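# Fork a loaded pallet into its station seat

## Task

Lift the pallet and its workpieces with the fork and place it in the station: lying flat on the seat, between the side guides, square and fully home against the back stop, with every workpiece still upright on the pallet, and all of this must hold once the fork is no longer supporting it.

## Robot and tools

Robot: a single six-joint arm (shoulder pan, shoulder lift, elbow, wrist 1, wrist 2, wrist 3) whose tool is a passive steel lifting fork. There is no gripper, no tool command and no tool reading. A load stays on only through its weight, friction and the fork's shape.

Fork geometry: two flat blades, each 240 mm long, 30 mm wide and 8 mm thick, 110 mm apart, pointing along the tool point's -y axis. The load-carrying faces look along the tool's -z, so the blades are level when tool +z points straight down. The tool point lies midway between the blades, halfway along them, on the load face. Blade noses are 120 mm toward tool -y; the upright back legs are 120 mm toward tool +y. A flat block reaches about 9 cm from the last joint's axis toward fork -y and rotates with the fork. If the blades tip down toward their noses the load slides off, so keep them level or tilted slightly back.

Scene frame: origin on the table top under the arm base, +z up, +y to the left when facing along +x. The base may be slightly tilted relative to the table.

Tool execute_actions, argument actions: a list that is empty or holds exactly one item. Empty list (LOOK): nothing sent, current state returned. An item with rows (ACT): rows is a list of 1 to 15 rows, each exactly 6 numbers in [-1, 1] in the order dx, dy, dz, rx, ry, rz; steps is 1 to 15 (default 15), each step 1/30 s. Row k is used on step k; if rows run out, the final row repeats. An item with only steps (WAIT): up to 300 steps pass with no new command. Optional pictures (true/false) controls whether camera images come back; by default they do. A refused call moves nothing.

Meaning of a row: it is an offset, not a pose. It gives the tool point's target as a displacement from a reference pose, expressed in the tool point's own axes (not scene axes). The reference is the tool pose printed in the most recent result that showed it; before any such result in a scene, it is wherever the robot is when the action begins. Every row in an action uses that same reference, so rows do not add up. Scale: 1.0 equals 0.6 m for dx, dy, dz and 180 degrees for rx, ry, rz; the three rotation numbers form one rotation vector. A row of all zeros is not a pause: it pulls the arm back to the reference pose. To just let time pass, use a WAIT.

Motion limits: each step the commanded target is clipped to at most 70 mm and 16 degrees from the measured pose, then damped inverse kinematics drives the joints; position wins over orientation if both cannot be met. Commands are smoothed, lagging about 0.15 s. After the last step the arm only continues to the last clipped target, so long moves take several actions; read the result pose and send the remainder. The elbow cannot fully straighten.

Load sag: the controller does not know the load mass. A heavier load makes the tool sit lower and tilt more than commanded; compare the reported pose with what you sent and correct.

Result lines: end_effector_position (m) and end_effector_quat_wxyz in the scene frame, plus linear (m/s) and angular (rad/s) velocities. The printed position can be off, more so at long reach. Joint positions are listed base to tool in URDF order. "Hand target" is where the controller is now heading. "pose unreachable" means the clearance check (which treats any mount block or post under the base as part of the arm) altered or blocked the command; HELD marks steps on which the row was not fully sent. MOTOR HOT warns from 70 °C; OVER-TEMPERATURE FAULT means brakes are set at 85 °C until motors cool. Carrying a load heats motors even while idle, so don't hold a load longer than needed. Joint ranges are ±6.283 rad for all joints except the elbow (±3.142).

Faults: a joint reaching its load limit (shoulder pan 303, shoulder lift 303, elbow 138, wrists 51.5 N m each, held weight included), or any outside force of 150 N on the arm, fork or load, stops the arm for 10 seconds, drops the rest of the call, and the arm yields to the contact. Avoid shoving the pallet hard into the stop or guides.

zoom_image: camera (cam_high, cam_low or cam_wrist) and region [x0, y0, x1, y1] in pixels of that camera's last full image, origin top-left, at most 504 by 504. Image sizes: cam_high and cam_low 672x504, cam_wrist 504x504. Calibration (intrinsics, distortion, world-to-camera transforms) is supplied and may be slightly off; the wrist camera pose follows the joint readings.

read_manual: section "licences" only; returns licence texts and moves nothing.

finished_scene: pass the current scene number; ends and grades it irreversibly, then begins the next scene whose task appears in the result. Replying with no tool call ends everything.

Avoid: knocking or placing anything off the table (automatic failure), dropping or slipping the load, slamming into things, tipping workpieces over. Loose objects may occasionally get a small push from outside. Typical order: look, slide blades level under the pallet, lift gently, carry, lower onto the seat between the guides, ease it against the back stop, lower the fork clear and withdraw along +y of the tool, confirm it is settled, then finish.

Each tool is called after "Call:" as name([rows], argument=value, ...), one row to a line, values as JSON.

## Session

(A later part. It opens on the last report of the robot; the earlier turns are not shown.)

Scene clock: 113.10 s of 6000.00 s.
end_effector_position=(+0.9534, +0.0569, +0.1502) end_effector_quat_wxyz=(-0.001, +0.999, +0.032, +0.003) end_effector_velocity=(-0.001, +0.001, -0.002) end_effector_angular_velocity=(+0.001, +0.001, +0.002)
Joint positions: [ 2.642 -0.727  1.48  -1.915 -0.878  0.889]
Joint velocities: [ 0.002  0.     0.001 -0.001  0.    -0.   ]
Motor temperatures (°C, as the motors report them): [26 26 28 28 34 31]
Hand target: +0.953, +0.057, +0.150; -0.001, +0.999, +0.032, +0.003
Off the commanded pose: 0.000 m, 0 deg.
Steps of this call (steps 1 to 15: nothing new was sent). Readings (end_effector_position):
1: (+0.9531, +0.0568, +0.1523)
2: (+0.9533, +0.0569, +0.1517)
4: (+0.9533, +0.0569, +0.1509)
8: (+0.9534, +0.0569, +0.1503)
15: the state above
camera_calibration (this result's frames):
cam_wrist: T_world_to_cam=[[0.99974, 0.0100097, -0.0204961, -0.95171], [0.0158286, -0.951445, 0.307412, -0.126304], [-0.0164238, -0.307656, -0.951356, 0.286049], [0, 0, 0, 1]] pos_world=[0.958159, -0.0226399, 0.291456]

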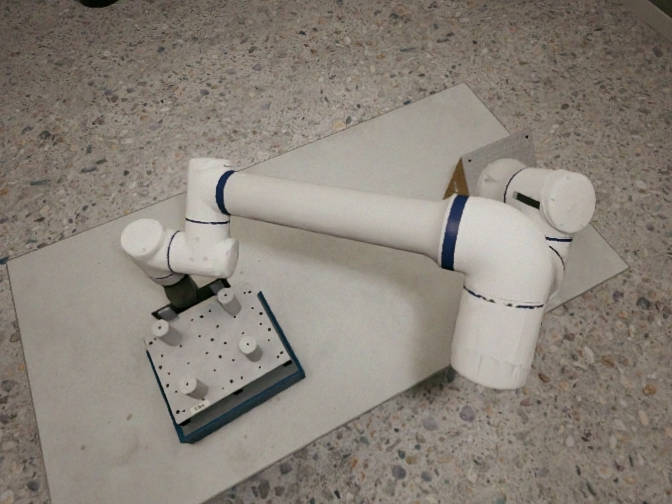

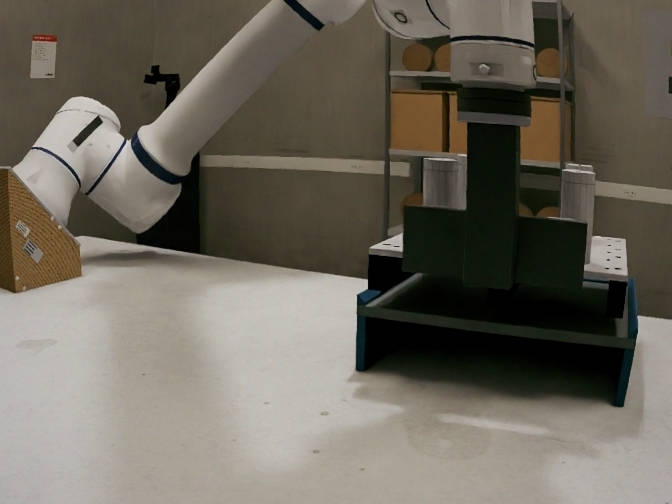

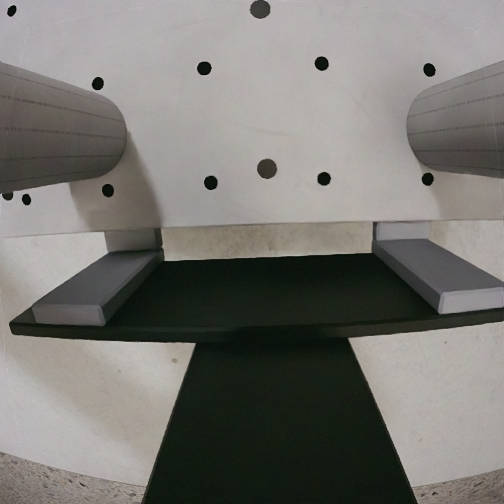

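Call:
execute_actions([
  {"rows":[[0,0,0.002,0,-0.001,0],[0,0,0.004,0,-0.002,0],[0,0,0.006,0,-0.002,0],[0,0,0.008,0,-0.002,0],[0,0,0.01,0,-0.002,0],[0,0,0.012,0,-0.002,0],[0,0,0.014,0,-0.002,0],[0,0,0.016,0,-0.002,0],[0,0,0.018,0,-0.002,0],[0,0,0.02,0,-0.002,0],[0,0,0.022,0,-0.002,0],[0,0,0.024,0,-0.002,0],[0,0,0.026,0,-0.002,0],[0,0,0.028,0,-0.002,0],[0,0,0.03,0,-0.002,0]]},
], pictures=false)

Call:
execute_actions([
  {"rows":[[0,0,0.008,0,0,0],[0,0,0.01,0,0,0],[0,0,0.012,0,0,0],[0,0,0.014,0,0,0],[0,0,0.016,0,0,0],[0,0,0.018,0,0,0],[0,0,0.02,0,0,0],[0,0,0.022,0,0,0],[0,0,0.024,0,0,0],[0,-0.005,0.024,0,0,0],[0,-0.01,0.024,0,0,0],[0,-0.015,0.024,0,0,0],[0,-0.02,0.024,0,0,0],[0,-0.025,0.024,0,0,0],[0,-0.03,0.024,0,0,0]]},
], pictures=false)

Call:
execute_actions([
  {"steps":15},
])

Call:
zoom_image(camera="cam_high", region=[150, 330, 320, 460])

Scene clock: 128.50 s of 6000.00 s.
end_effector_position=(+0.9535, +0.0569, +0.1360) end_effector_quat_wxyz=(-0.001, +0.999, +0.032, -0.000) end_effector_velocity=(+0.001, +0.001, -0.036) end_effector_angular_velocity=(+0.000, +0.001, +0.001)
Joint positions: [ 2.652 -0.717  1.482 -1.929 -0.878  0.897]
Joint velocities: [ 0.024  0.022  0.018 -0.058  0.009  0.028]
Motor temperatures (°C, as the motors report them): [26 26 28 28 34 31]
Hand target: +0.953, +0.057, +0.132; -0.001, +0.999, +0.032, -0.000
Off the commanded pose: 0.004 m, 0 deg.
Steps of this call (steps 1 to 90: nothing new was sent; then 11.90 s passed at rest; steps 91 to 105: all 15 steps of this action). Readings (end_effector_position):
91: (+0.9534, +0.0569, +0.1501)
92: (+0.9534, +0.0569, +0.1498)
94: (+0.9534, +0.0569, +0.1483)
98: (+0.9535, +0.0569, +0.1444)
105: the state above

Scene clock: 129.00 s of 6000.00 s.
end_effector_position=(+0.9529, +0.0660, +0.1221) end_effector_quat_wxyz=(-0.001, +0.999, +0.032, -0.000) end_effector_velocity=(-0.006, +0.077, -0.004) end_effector_angular_velocity=(-0.001, +0.001, -0.000)
Joint positions: [ 2.667 -0.718  1.496 -1.953 -0.873  0.915]
Joint velocities: [ 0.051 -0.08   0.056 -0.014  0.018  0.061]
Motor temperatures (°C, as the motors report them): [26 26 28 28 34 31]
Hand target: +0.952, +0.075, +0.122; -0.001, +0.999, +0.032, -0.000
Off the commanded pose: 0.009 m, 0 deg.
Steps of this call (steps 1 to 15: all 15 steps of this action). Readings (end_effector_position):
1: (+0.9535, +0.0569, +0.1348)
2: (+0.9535, +0.0569, +0.1337)
4: (+0.9535, +0.0569, +0.1314)
8: (+0.9534, +0.0569, +0.1267)
15: the state above

Scene clock: 129.50 s of 6000.00 s.
end_effector_position=(+0.9523, +0.0747, +0.1216) end_effector_quat_wxyz=(-0.001, +0.999, +0.032, -0.000) end_effector_velocity=(+0.000, -0.000, +0.001) end_effector_angular_velocity=(+0.000, -0.000, -0.001)
Joint positions: [ 2.673 -0.727  1.502 -1.955 -0.871  0.922]
Joint velocities: [-0.001 -0.    -0.     0.     0.     0.   ]
Motor temperatures (°C, as the motors report them): [26 26 28 28 34 31]
Hand target: +0.952, +0.075, +0.122; -0.001, +0.999, +0.032, -0.000
Off the commanded pose: 0.000 m, 0 deg.
Steps of this call (steps 1 to 15: nothing new was sent). Readings (end_effector_position):
1: (+0.9527, +0.0687, +0.1219)
2: (+0.9526, +0.0706, +0.1218)
4: (+0.9525, +0.0727, +0.1218)
8: (+0.9523, +0.0742, +0.1217)
15: the state above
camera_calibration (this result's frames):
cam_wrist: T_world_to_cam=[[0.999586, 0.0100537, -0.0269553, -0.950456], [0.0178656, -0.951318, 0.307693, -0.102551], [-0.0225496, -0.308047, -0.951104, 0.270165], [0, 0, 0, 1]] pos_world=[0.957986, -0.00477922, 0.262889]

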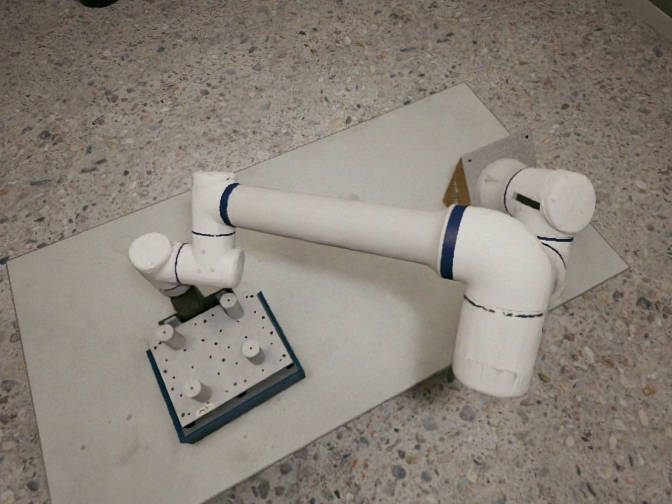

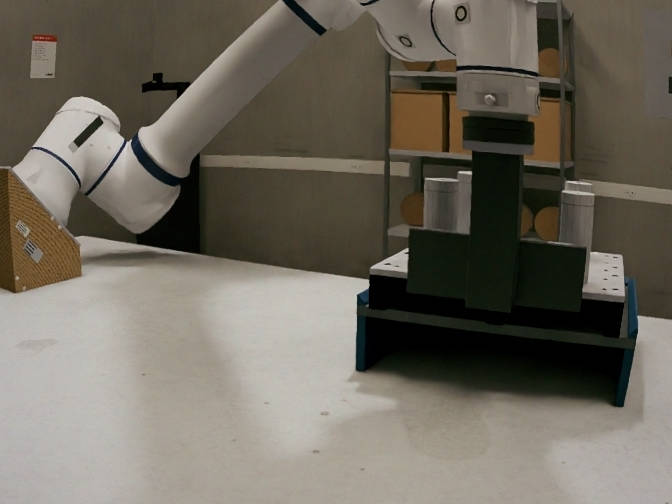

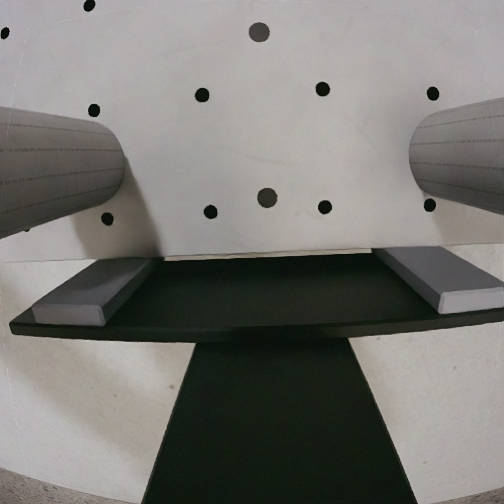

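Region (150, 330, 320, 460) of cam_high's 672x504 image, scaled by 2.965, with more detail than that image has; it fills the top 385 rows of this view, and the rest is white.

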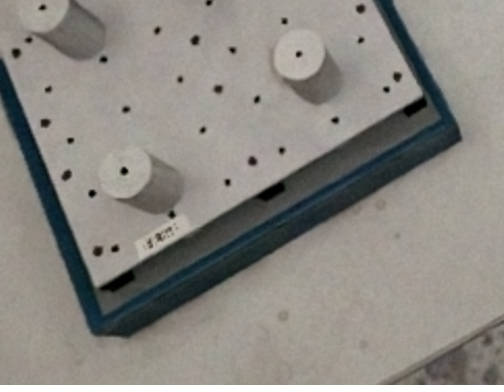

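Call:
execute_actions([
  {"rows":[[0,0,0.003,0,0,0],[0,0,0.006,0,0,0],[0,-0.001,0.008,0,0,0],[0,-0.002,0.008,0,0,0],[0,-0.003,0.008,0,0,0],[0,-0.004,0.008,0,0,0],[0,-0.005,0.008,0,0,0],[0,-0.006,0.008,0,0,0],[0,-0.007,0.008,0,0,0],[0,-0.008,0.008,0,0,0],[0,-0.009,0.008,0,0,0],[0,-0.01,0.008,0,0,0],[0,-0.011,0.008,0,0,0],[0,-0.012,0.008,0,0,0]]},
], pictures=false)

Call:
execute_actions([
  {"steps":15},
])

Call:
zoom_image(camera="cam_high", region=[170, 350, 310, 450])

Scene clock: 141.20 s of 6000.00 s.
end_effector_position=(+0.9519, +0.0805, +0.1168) end_effector_quat_wxyz=(-0.001, +0.999, +0.032, -0.000) end_effector_velocity=(-0.001, +0.017, -0.001) end_effector_angular_velocity=(-0.000, +0.001, +0.001)
Joint positions: [ 2.679 -0.73   1.508 -1.963 -0.868  0.93 ]
Joint velocities: [ 0.012 -0.017  0.01  -0.002  0.004  0.013]
Motor temperatures (°C, as the motors report them): [26 26 28 28 34 31]
Hand target: +0.952, +0.082, +0.117; -0.001, +0.999, +0.032, -0.000
Off the commanded pose: 0.001 m, 0 deg.
Steps of this call (steps 1 to 90: nothing new was sent; then 8.20 s passed at rest; steps 91 to 105: all 15 steps of this action). Readings (end_effector_position):
91: (+0.9523, +0.0747, +0.1216)
92: (+0.9523, +0.0748, +0.1213)
94: (+0.9523, +0.0751, +0.1194)
98: (+0.9521, +0.0764, +0.1171)
105: the state above

Scene clock: 141.70 s of 6000.00 s.
end_effector_position=(+0.9518, +0.0818, +0.1168) end_effector_quat_wxyz=(-0.001, +0.999, +0.032, -0.000) end_effector_velocity=(+0.000, -0.001, +0.001) end_effector_angular_velocity=(-0.001, -0.002, +0.001)
Joint positions: [ 2.68  -0.732  1.509 -1.963 -0.868  0.931]
Joint velocities: [-0.001 -0.    -0.    -0.001 -0.    -0.001]
Motor temperatures (°C, as the motors report them): [26 26 28 28 34 31]
Hand target: +0.952, +0.082, +0.117; -0.001, +0.999, +0.032, -0.000
Off the commanded pose: 0.000 m, 0 deg.
Steps of this call (steps 1 to 15: nothing new was sent). Readings (end_effector_position):
1: (+0.9519, +0.0810, +0.1168)
2: (+0.9519, +0.0812, +0.1168)
4: (+0.9519, +0.0815, +0.1168)
8: (+0.9518, +0.0818, +0.1168)
15: the state above
camera_calibration (this result's frames):
cam_wrist: T_world_to_cam=[[0.999586, 0.0100477, -0.0269737, -0.950193], [0.017866, -0.951312, 0.307712, -0.0942525], [-0.0225686, -0.308067, -0.951097, 0.267813], [0, 0, 0, 1]] pos_world=[0.957527, 0.00238809, 0.258089]

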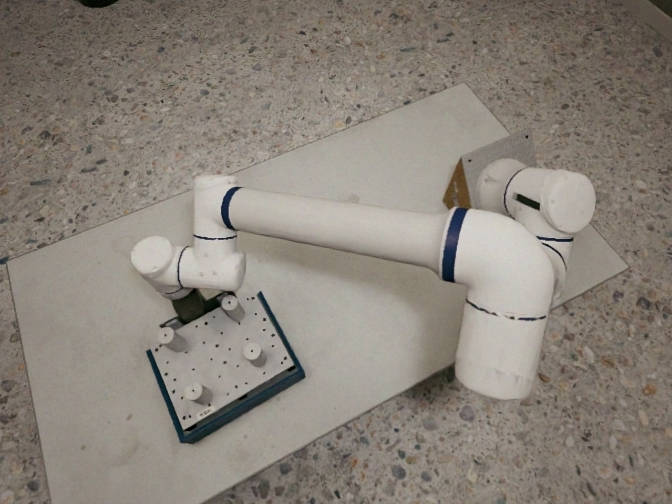

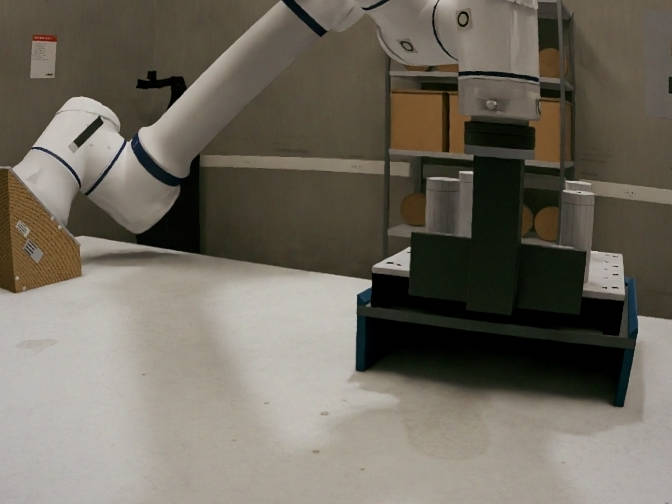

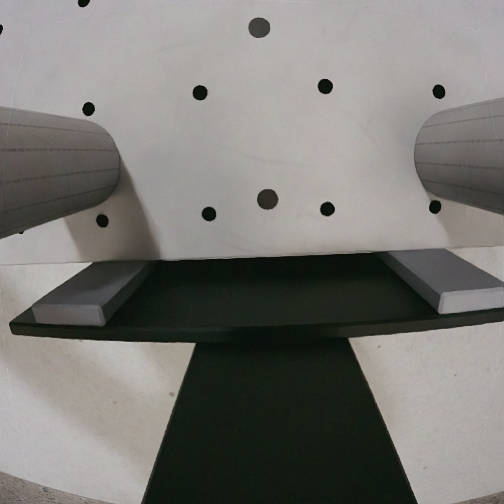

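Region (170, 350, 310, 450) of cam_high's 672x504 image, scaled by 3.600, with more detail than that image has; it fills the top 360 rows of this view, and the rest is white.

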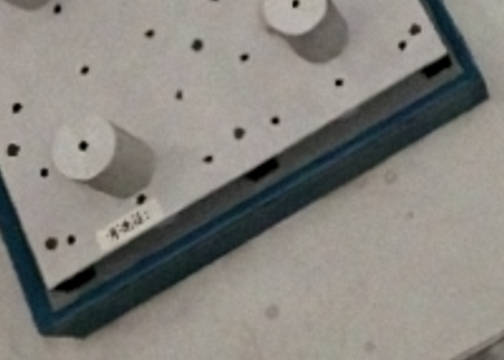

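Call:
execute_actions([
  {"rows":[[0,-0.0005,0,0,0,0.0005],[0,-0.001,0,0,0,0.001],[0,-0.0015,0,0,0,0.0015],[0,-0.002,0,0,0,0.002],[0,-0.0025,0,0,0,0.0025],[0,-0.003,0,0,0,0.0025],[0,-0.0035,0,0,0,0.0025],[0,-0.004,0,0,0,0.0025]]},
], pictures=false)

Call:
execute_actions([
  {"steps":10},
])

Call:
zoom_image(camera="cam_high", region=[170, 350, 310, 450])

Scene clock: 150.40 s of 6000.00 s.
end_effector_position=(+0.9517, +0.0842, +0.1168) end_effector_quat_wxyz=(-0.001, +1.000, +0.028, -0.000) end_effector_velocity=(-0.000, +0.001, -0.000) end_effector_angular_velocity=(-0.000, -0.000, -0.001)
Joint positions: [ 2.681 -0.735  1.513 -1.965 -0.867  0.94 ]
Joint velocities: [ 0.    -0.001  0.002 -0.001 -0.     0.001]
Motor temperatures (°C, as the motors report them): [26 26 28 28 34 31]
Hand target: +0.952, +0.084, +0.117; -0.001, +1.000, +0.028, -0.000
Off the commanded pose: 0.000 m, 0 deg.
Steps of this call (steps 1 to 90: nothing new was sent; then 5.20 s passed at rest; steps 91 to 105: all 15 steps of this action). Readings (end_effector_position):
91: (+0.9518, +0.0818, +0.1168)
92: (+0.9518, +0.0819, +0.1168)
94: (+0.9518, +0.0823, +0.1168)
98: (+0.9517, +0.0833, +0.1168)
105: the state above

Scene clock: 150.73 s of 6000.00 s.
end_effector_position=(+0.9517, +0.0842, +0.1168) end_effector_quat_wxyz=(-0.001, +1.000, +0.028, -0.000) end_effector_velocity=(+0.000, -0.000, +0.000) end_effector_angular_velocity=(-0.000, -0.001, -0.000)
Joint positions: [ 2.681 -0.735  1.513 -1.965 -0.867  0.94 ]
Joint velocities: [-0.001 -0.    -0.    -0.    -0.    -0.   ]
Motor temperatures (°C, as the motors report them): [26 26 28 28 34 31]
Hand target: +0.952, +0.084, +0.117; -0.001, +1.000, +0.028, -0.000
Off the commanded pose: 0.000 m, 0 deg.
Steps of this call (steps 1 to 10: nothing new was sent). Readings (end_effector_position):
1: (+0.9517, +0.0842, +0.1168)
2: (+0.9517, +0.0842, +0.1168)
4: (+0.9517, +0.0842, +0.1168)
8: (+0.9517, +0.0842, +0.1168)
10: the state above
camera_calibration (this result's frames):
cam_wrist: T_world_to_cam=[[0.999633, 0.00219553, -0.0269904, -0.949443], [0.0103981, -0.951421, 0.307718, -0.0848586], [-0.0250036, -0.307886, -0.951095, 0.270843], [0, 0, 0, 1]] pos_world=[0.95675, 0.00473698, 0.258084]

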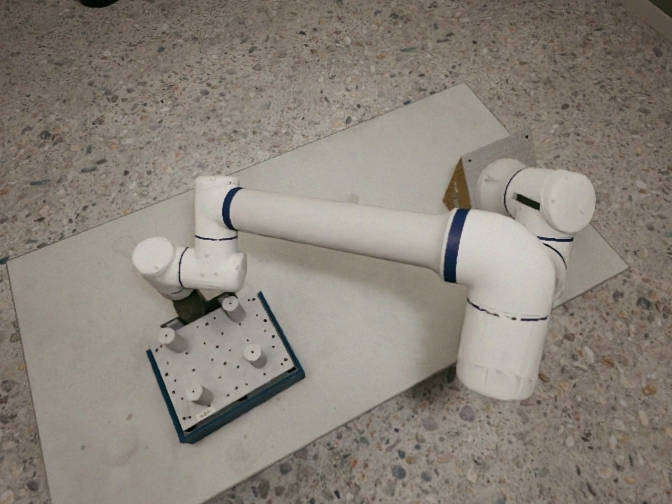

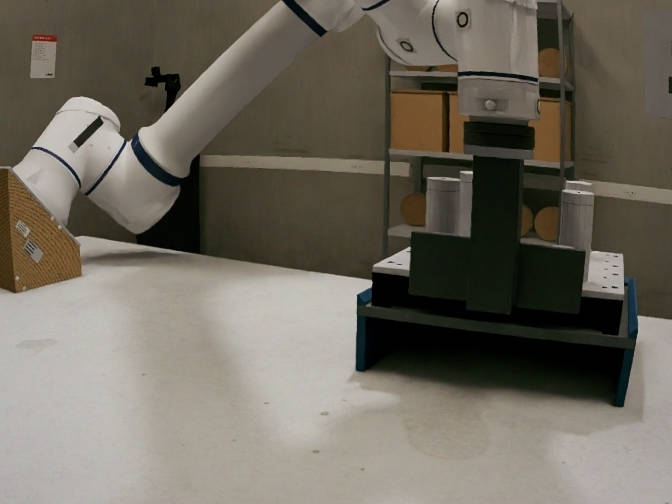

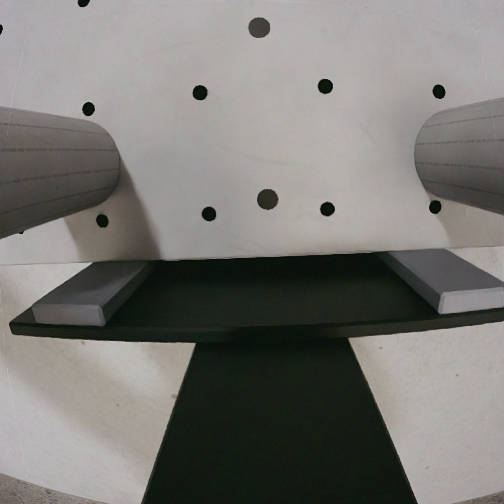

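Region (170, 350, 310, 450) of cam_high's 672x504 image, scaled by 3.600, with more detail than that image has; it fills the top 360 rows of this view, and the rest is white.

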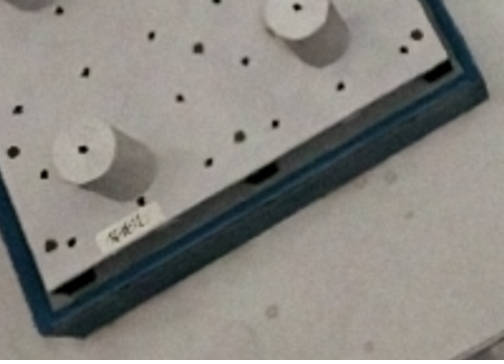

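Call:
execute_actions([
  {"rows":[[0,-0.0005,0,0,0,0],[0,-0.001,0,0,0,0],[0,-0.0015,0,0,0,0],[0,-0.002,0,0,0,0]]},
], pictures=false)

Scene clock: 155.07 s of 6000.00 s.
end_effector_position=(+0.9516, +0.0854, +0.1168) end_effector_quat_wxyz=(-0.001, +1.000, +0.028, -0.000) end_effector_velocity=(-0.000, -0.000, +0.001) end_effector_angular_velocity=(+0.000, -0.001, +0.000)
Joint positions: [ 2.682 -0.737  1.514 -1.965 -0.867  0.941]
Joint velocities: [-0.001 -0.     0.    -0.     0.    -0.001]
Motor temperatures (°C, as the motors report them): [26 26 28 28 34 31]
Hand target: +0.952, +0.085, +0.117; -0.001, +1.000, +0.028, -0.000
Off the commanded pose: 0.000 m, 0 deg.
Steps of this call (steps 1 to 90: nothing new was sent; then 0.83 s passed at rest; steps 91 to 105: all 15 steps of this action). Readings (end_effector_position):
91: (+0.9517, +0.0842, +0.1168)
92: (+0.9517, +0.0843, +0.1168)
94: (+0.9517, +0.0847, +0.1168)
98: (+0.9516, +0.0853, +0.1168)
105: the state above

Call:
execute_actions([
  {"rows":[[0,-0.0005,0,0,0,0],[0,-0.001,0,0,0,0],[0,-0.0015,0,0,0,0],[0,-0.002,0,0,0,0]]},
])

Call:
zoom_image(camera="cam_high", region=[170, 350, 310, 450])

Scene clock: 160.30 s of 6000.00 s.
end_effector_position=(+0.9515, +0.0866, +0.1168) end_effector_quat_wxyz=(-0.001, +1.000, +0.028, -0.000) end_effector_velocity=(+0.000, -0.001, +0.001) end_effector_angular_velocity=(-0.000, -0.001, -0.001)
Joint positions: [ 2.683 -0.738  1.515 -1.965 -0.867  0.942]
Joint velocities: [-0.001 -0.     0.    -0.001  0.     0.001]
Motor temperatures (°C, as the motors report them): [26 26 28 28 34 31]
Hand target: +0.952, +0.087, +0.117; -0.001, +1.000, +0.028, -0.000
Off the commanded pose: 0.000 m, 0 deg.
Steps of this call (steps 1 to 90: nothing new was sent; then 1.73 s passed at rest; steps 91 to 105: all 15 steps of this action). Readings (end_effector_position):
91: (+0.9516, +0.0854, +0.1168)
92: (+0.9516, +0.0855, +0.1168)
94: (+0.9516, +0.0859, +0.1168)
98: (+0.9516, +0.0864, +0.1168)
105: the state above
camera_calibration (this result's frames):
cam_wrist: T_world_to_cam=[[0.999633, 0.00218965, -0.0269926, -0.949314], [0.0103934, -0.951419, 0.307725, -0.0826023], [-0.0250074, -0.307892, -0.951092, 0.271574], [0, 0, 0, 1]] pos_world=[0.956616, 0.00710486, 0.258086]

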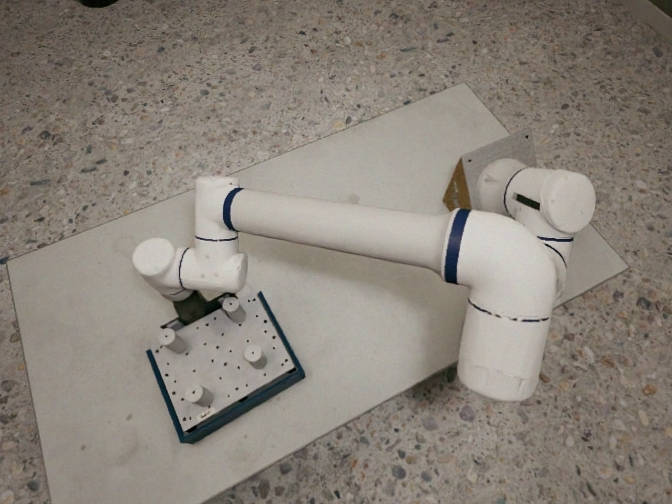

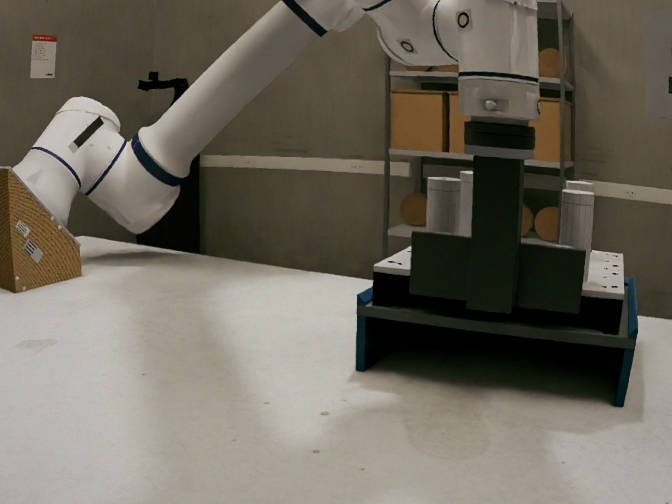

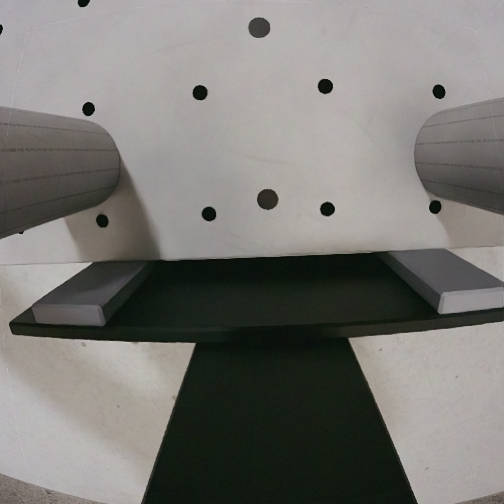

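Region (170, 350, 310, 450) of cam_high's 672x504 image, scaled by 3.600, with more detail than that image has; it fills the top 360 rows of this view, and the rest is white.

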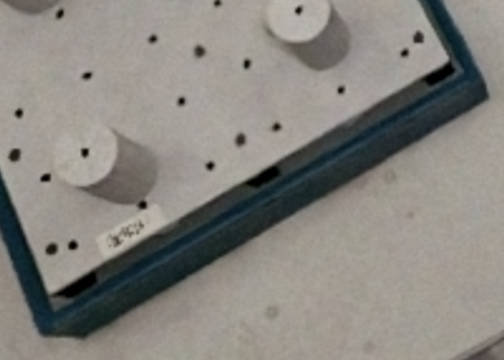

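Call:
execute_actions([
  {"rows":[[0,-0.0005,0,0,0,0],[0,-0.001,0,0,0,0],[0,-0.0015,0,0,0,0],[0,-0.002,0,0,0,0]]},
], pictures=false)

Scene clock: 165.07 s of 6000.00 s.
end_effector_position=(+0.9515, +0.0878, +0.1168) end_effector_quat_wxyz=(-0.001, +1.000, +0.028, -0.000) end_effector_velocity=(+0.000, +0.001, -0.000) end_effector_angular_velocity=(-0.001, -0.000, +0.001)
Joint positions: [ 2.683 -0.739  1.516 -1.965 -0.866  0.943]
Joint velocities: [ 0.001 -0.    -0.    -0.001 -0.    -0.   ]
Motor temperatures (°C, as the motors report them): [26 26 28 28 34 31]
Hand target: +0.951, +0.088, +0.117; -0.001, +1.000, +0.028, -0.000
Off the commanded pose: 0.000 m, 0 deg.
Steps of this call (steps 1 to 90: nothing new was sent; then 1.27 s passed at rest; steps 91 to 105: all 15 steps of this action). Readings (end_effector_position):
91: (+0.9515, +0.0866, +0.1168)
92: (+0.9515, +0.0867, +0.1168)
94: (+0.9515, +0.0870, +0.1168)
98: (+0.9515, +0.0876, +0.1168)
105: the state above

Call:
execute_actions([
  {"rows":[[0,-0.0005,0,0,0,0],[0,-0.001,0,0,0,0],[0,-0.0015,0,0,0,0]]},
], pictures=false)

Scene clock: 168.67 s of 6000.00 s.
end_effector_position=(+0.9514, +0.0887, +0.1168) end_effector_quat_wxyz=(-0.001, +1.000, +0.028, -0.000) end_effector_velocity=(-0.000, +0.000, -0.001) end_effector_angular_velocity=(+0.000, +0.000, -0.000)
Joint positions: [ 2.684 -0.74   1.516 -1.965 -0.866  0.944]
Joint velocities: [ 0.001 -0.     0.001 -0.001  0.     0.001]
Motor temperatures (°C, as the motors report them): [26 26 28 28 34 31]
Hand target: +0.951, +0.089, +0.117; -0.001, +1.000, +0.028, -0.000
Off the commanded pose: 0.000 m, 0 deg.
Steps of this call (steps 1 to 90: nothing new was sent; then 0.10 s passed at rest; steps 91 to 105: all 15 steps of this action). Readings (end_effector_position):
91: (+0.9515, +0.0878, +0.1168)
92: (+0.9515, +0.0879, +0.1168)
94: (+0.9515, +0.0882, +0.1168)
98: (+0.9514, +0.0886, +0.1168)
105: the state above

Call:
execute_actions([
  {"rows":[[0,-0.0005,0,0,0,0],[0,-0.001,0,0,0,0],[0,-0.0015,0,0,0,0]]},
])

Call:
zoom_image(camera="cam_high", region=[170, 350, 310, 450])

Scene clock: 175.17 s of 6000.00 s.
end_effector_position=(+0.9514, +0.0895, +0.1168) end_effector_quat_wxyz=(-0.001, +1.000, +0.028, -0.000) end_effector_velocity=(-0.000, +0.001, -0.001) end_effector_angular_velocity=(+0.001, +0.001, -0.001)
Joint positions: [ 2.685 -0.741  1.517 -1.965 -0.866  0.944]
Joint velocities: [ 0.001 -0.     0.001  0.     0.     0.001]
Motor temperatures (°C, as the motors report them): [26 26 28 28 34 31]
Hand target: +0.951, +0.090, +0.117; -0.001, +1.000, +0.028, -0.000
Off the commanded pose: 0.000 m, 0 deg.
Steps of this call (steps 1 to 90: nothing new was sent; then 3.00 s passed at rest; steps 91 to 105: all 15 steps of this action). Readings (end_effector_position):
91: (+0.9514, +0.0887, +0.1168)
92: (+0.9514, +0.0887, +0.1168)
94: (+0.9514, +0.0891, +0.1168)
98: (+0.9514, +0.0895, +0.1168)
105: the state above
camera_calibration (this result's frames):
cam_wrist: T_world_to_cam=[[0.999633, 0.0021822, -0.0269979, -0.949151], [0.0103881, -0.951417, 0.307731, -0.0797769], [-0.0250147, -0.307899, -0.95109, 0.27249], [0, 0, 0, 1]] pos_world=[0.956447, 0.0100695, 0.258087]

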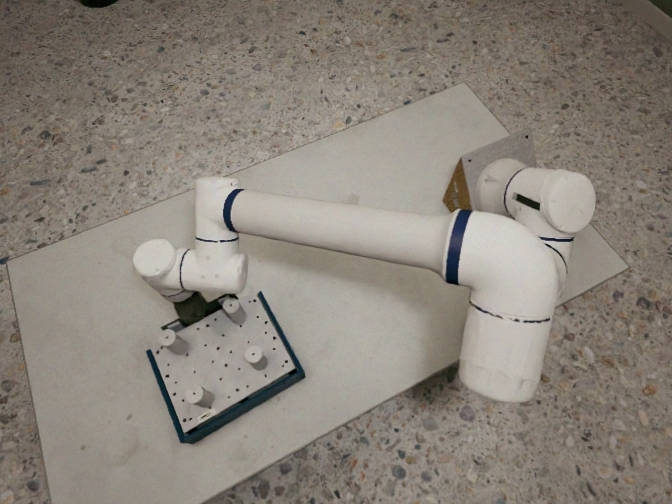

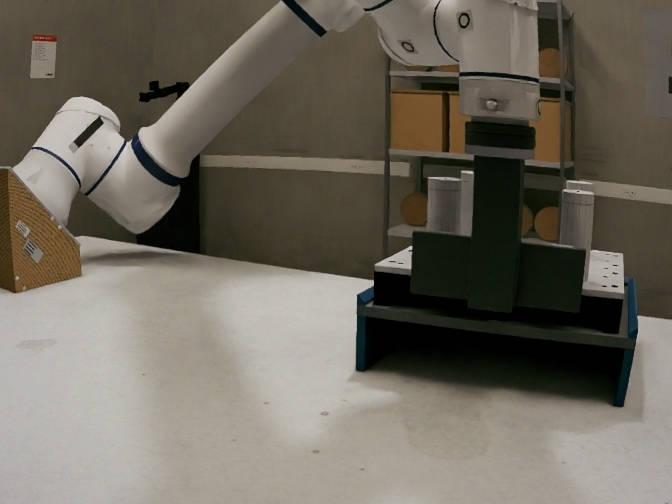

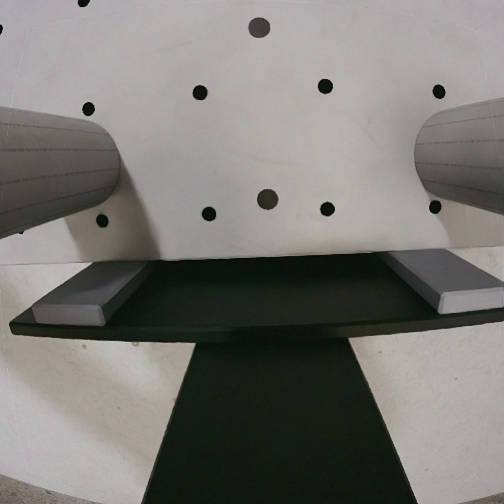

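Region (170, 350, 310, 450) of cam_high's 672x504 image, scaled by 3.600, with more detail than that image has; it fills the top 360 rows of this view, and the rest is white.

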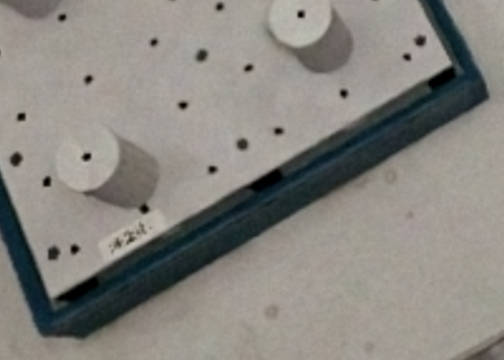

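Still moved fully; near contact.

Call:
execute_actions([
  {"rows":[[0,-0.0004,0,0,0,0],[0,-0.0008,0,0,0,0],[0,-0.0012,0,0,0,0]]},
], pictures=false)

Scene clock: 179.73 s of 6000.00 s.
end_effector_position=(+0.9513, +0.0902, +0.1168) end_effector_quat_wxyz=(-0.001, +1.000, +0.028, -0.000) end_effector_velocity=(-0.000, -0.000, +0.001) end_effector_angular_velocity=(+0.001, -0.000, -0.002)
Joint positions: [ 2.685 -0.742  1.517 -1.965 -0.866  0.945]
Joint velocities: [-0.001 -0.     0.     0.001  0.     0.001]
Motor temperatures (°C, as the motors report them): [26 26 28 28 34 31]
Hand target: +0.951, +0.090, +0.117; -0.001, +1.000, +0.028, -0.000
Off the commanded pose: 0.000 m, 0 deg.
Steps of this call (steps 1 to 90: nothing new was sent; then 1.07 s passed at rest; steps 91 to 105: all 15 steps of this action). Readings (end_effector_position):
91: (+0.9514, +0.0896, +0.1168)
92: (+0.9514, +0.0896, +0.1168)
94: (+0.9514, +0.0898, +0.1168)
98: (+0.9513, +0.0900, +0.1168)
105: the state above

Call:
execute_actions([
  {"rows":[[0,-0.0004,0,0,0,0],[0,-0.0008,0,0,0,0]],"steps":8},
], pictures=false)

Call:
execute_actions([
  {"rows":[[0,0.002,0,0,0,0]],"steps":8},
], pictures=false)

Scene clock: 184.03 s of 6000.00 s.
end_effector_position=(+0.9513, +0.0905, +0.1168) end_effector_quat_wxyz=(-0.001, +1.000, +0.028, -0.000) end_effector_velocity=(-0.000, +0.000, +0.000) end_effector_angular_velocity=(-0.000, -0.000, -0.001)
Joint positions: [ 2.685 -0.742  1.517 -1.965 -0.866  0.945]
Joint velocities: [-0.    -0.001  0.001 -0.    -0.     0.001]
Motor temperatures (°C, as the motors report them): [26 26 28 28 34 31]
Hand target: +0.951, +0.091, +0.117; -0.001, +1.000, +0.028, -0.000
Off the commanded pose: 0.000 m, 0 deg.
Steps of this call (steps 1 to 90: nothing new was sent; then 1.03 s passed at rest; steps 91 to 98: all 8 steps of this action). Readings (end_effector_position):
91: (+0.9513, +0.0903, +0.1168)
92: (+0.9513, +0.0903, +0.1168)
94: (+0.9514, +0.0904, +0.1169)
98: the state above

Scene clock: 184.30 s of 6000.00 s.
end_effector_position=(+0.9514, +0.0899, +0.1168) end_effector_quat_wxyz=(-0.001, +1.000, +0.028, -0.000) end_effector_velocity=(+0.001, -0.001, +0.000) end_effector_angular_velocity=(+0.000, -0.000, +0.000)
Joint positions: [ 2.685 -0.741  1.517 -1.965 -0.866  0.944]
Joint velocities: [-0.     0.002 -0.004  0.001  0.    -0.001]
Motor temperatures (°C, as the motors report them): [26 26 28 28 34 31]
Hand target: +0.951, +0.089, +0.117; -0.001, +1.000, +0.028, -0.000
Off the commanded pose: 0.001 m, 0 deg.
Steps of this call (steps 1 to 8: all 8 steps of this action). Readings (end_effector_position):
1: (+0.9513, +0.0906, +0.1168)
2: (+0.9513, +0.0905, +0.1168)
4: (+0.9513, +0.0902, +0.1168)
8: the state above

Contact (lagging). Withdraw.

Call:
execute_actions([
  {"rows":[[0,0.01,0,0,0,0],[0,0.03,0,0,0,0],[0,0.05,0,0,0,0],[0,0.07,0,0,0,0],[0,0.09,0,0,0,0],[0,0.11,0,0,0,0],[0,0.13,0,0,0,0],[0,0.15,0,0,0,0],[0,0.17,0,0,0,0],[0,0.19,0,0,0,0],[0,0.21,0,0,0,0],[0,0.23,0,0,0,0],[0,0.25,0,0,0,0],[0,0.27,0,0,0,0],[0,0.29,0,0,0,0]]},
], pictures=false)

Call:
execute_actions([
  {"rows":[[0,0.08,0,0,0,0],[0,0.1,0,0,0,0],[0,0.12,0,0,0,0],[0,0.14,0,0,0,0],[0,0.16,0,0,0,0],[0,0.18,0,0,0,0],[0,0.2,0,0,0,0],[0,0.22,0,0,0,0]]},
])

Call:
zoom_image(camera="cam_high", region=[170, 350, 310, 450])

Scene clock: 194.33 s of 6000.00 s.
end_effector_position=(+0.9569, -0.0439, +0.1171) end_effector_quat_wxyz=(-0.000, +1.000, +0.028, +0.001) end_effector_velocity=(+0.018, -0.350, +0.001) end_effector_angular_velocity=(-0.000, -0.003, -0.002)
Joint positions: [ 2.602 -0.597  1.419 -1.95  -0.899  0.848]
Joint velocities: [-0.207  0.399 -0.327  0.074 -0.087 -0.235]
Motor temperatures (°C, as the motors report them): [26 26 28 28 34 31]
Hand target: +0.958, -0.082, +0.117; -0.000, +1.000, +0.028, +0.001
Off the commanded pose: 0.040 m, 0 deg.
Steps of this call (steps 1 to 90: nothing new was sent; then 6.53 s passed at rest; steps 91 to 105: all 15 steps of this action). Readings (end_effector_position):
91: (+0.9514, +0.0892, +0.1168)
92: (+0.9515, +0.0878, +0.1167)
94: (+0.9520, +0.0763, +0.1168)
98: (+0.9533, +0.0370, +0.1169)
105: the state above

Scene clock: 194.83 s of 6000.00 s.
end_effector_position=(+0.9636, -0.1723, +0.1171) end_effector_quat_wxyz=(-0.000, +1.000, +0.028, +0.001) end_effector_velocity=(+0.008, -0.032, -0.003) end_effector_angular_velocity=(+0.002, +0.006, +0.005)
Joint positions: [ 2.529 -0.444  1.274 -1.91  -0.931  0.767]
Joint velocities: [-0.011  0.052 -0.066  0.029 -0.008 -0.022]
Motor temperatures (°C, as the motors report them): [26 26 28 28 34 31]
Hand target: +0.964, -0.175, +0.117; -0.000, +1.000, +0.028, +0.001
Off the commanded pose: 0.003 m, 0 deg.
Steps of this call (steps 1 to 15: all 15 steps of this action). Readings (end_effector_position):
1: (+0.9575, -0.0556, +0.1171)
2: (+0.9575, -0.0667, +0.1171)
4: (+0.9581, -0.0888, +0.1173)
8: (+0.9598, -0.1355, +0.1174)
15: the state above
camera_calibration (this result's frames):
cam_wrist: T_world_to_cam=[[0.999691, 0.0015698, -0.0248232, -0.961174], [0.00914333, -0.951322, 0.308063, -0.327992], [-0.0231312, -0.308195, -0.951042, 0.19059], [0, 0, 0, 1]] pos_world=[0.968284, -0.251778, 0.258442]

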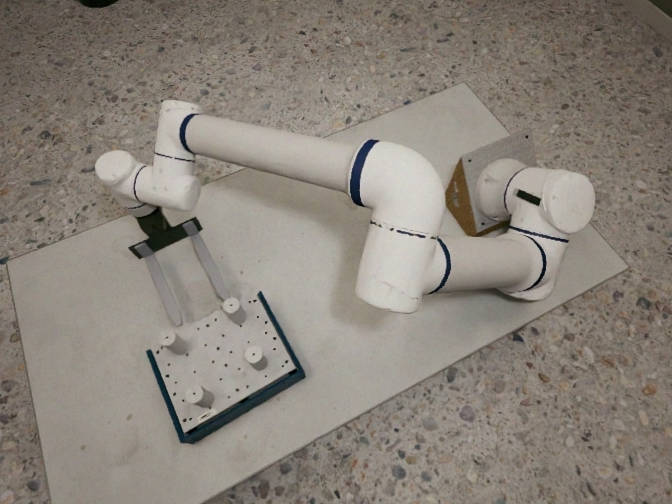

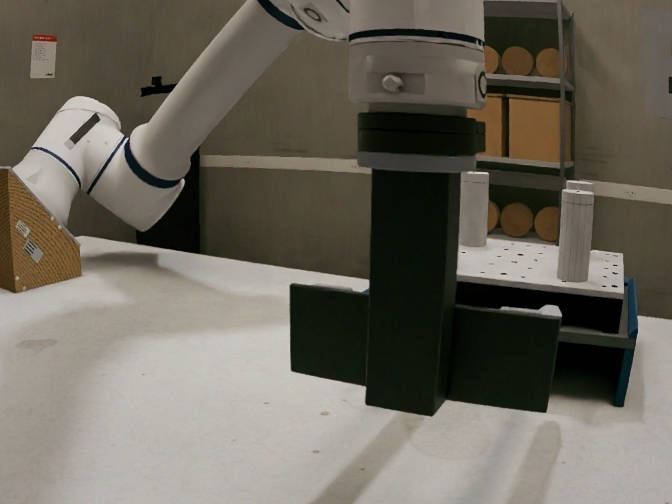

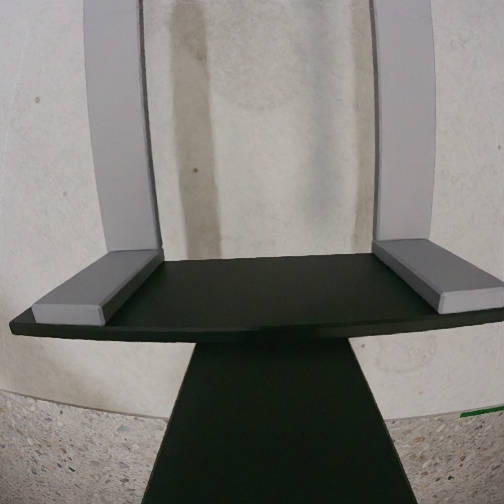

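Region (170, 350, 310, 450) of cam_high's 672x504 image, scaled by 3.600, with more detail than that image has; it fills the top 360 rows of this view, and the rest is white.

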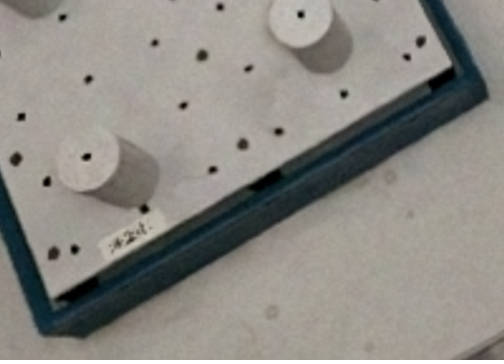

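Call:
finished_scene(scene=2)

The scene is finished: the task was done.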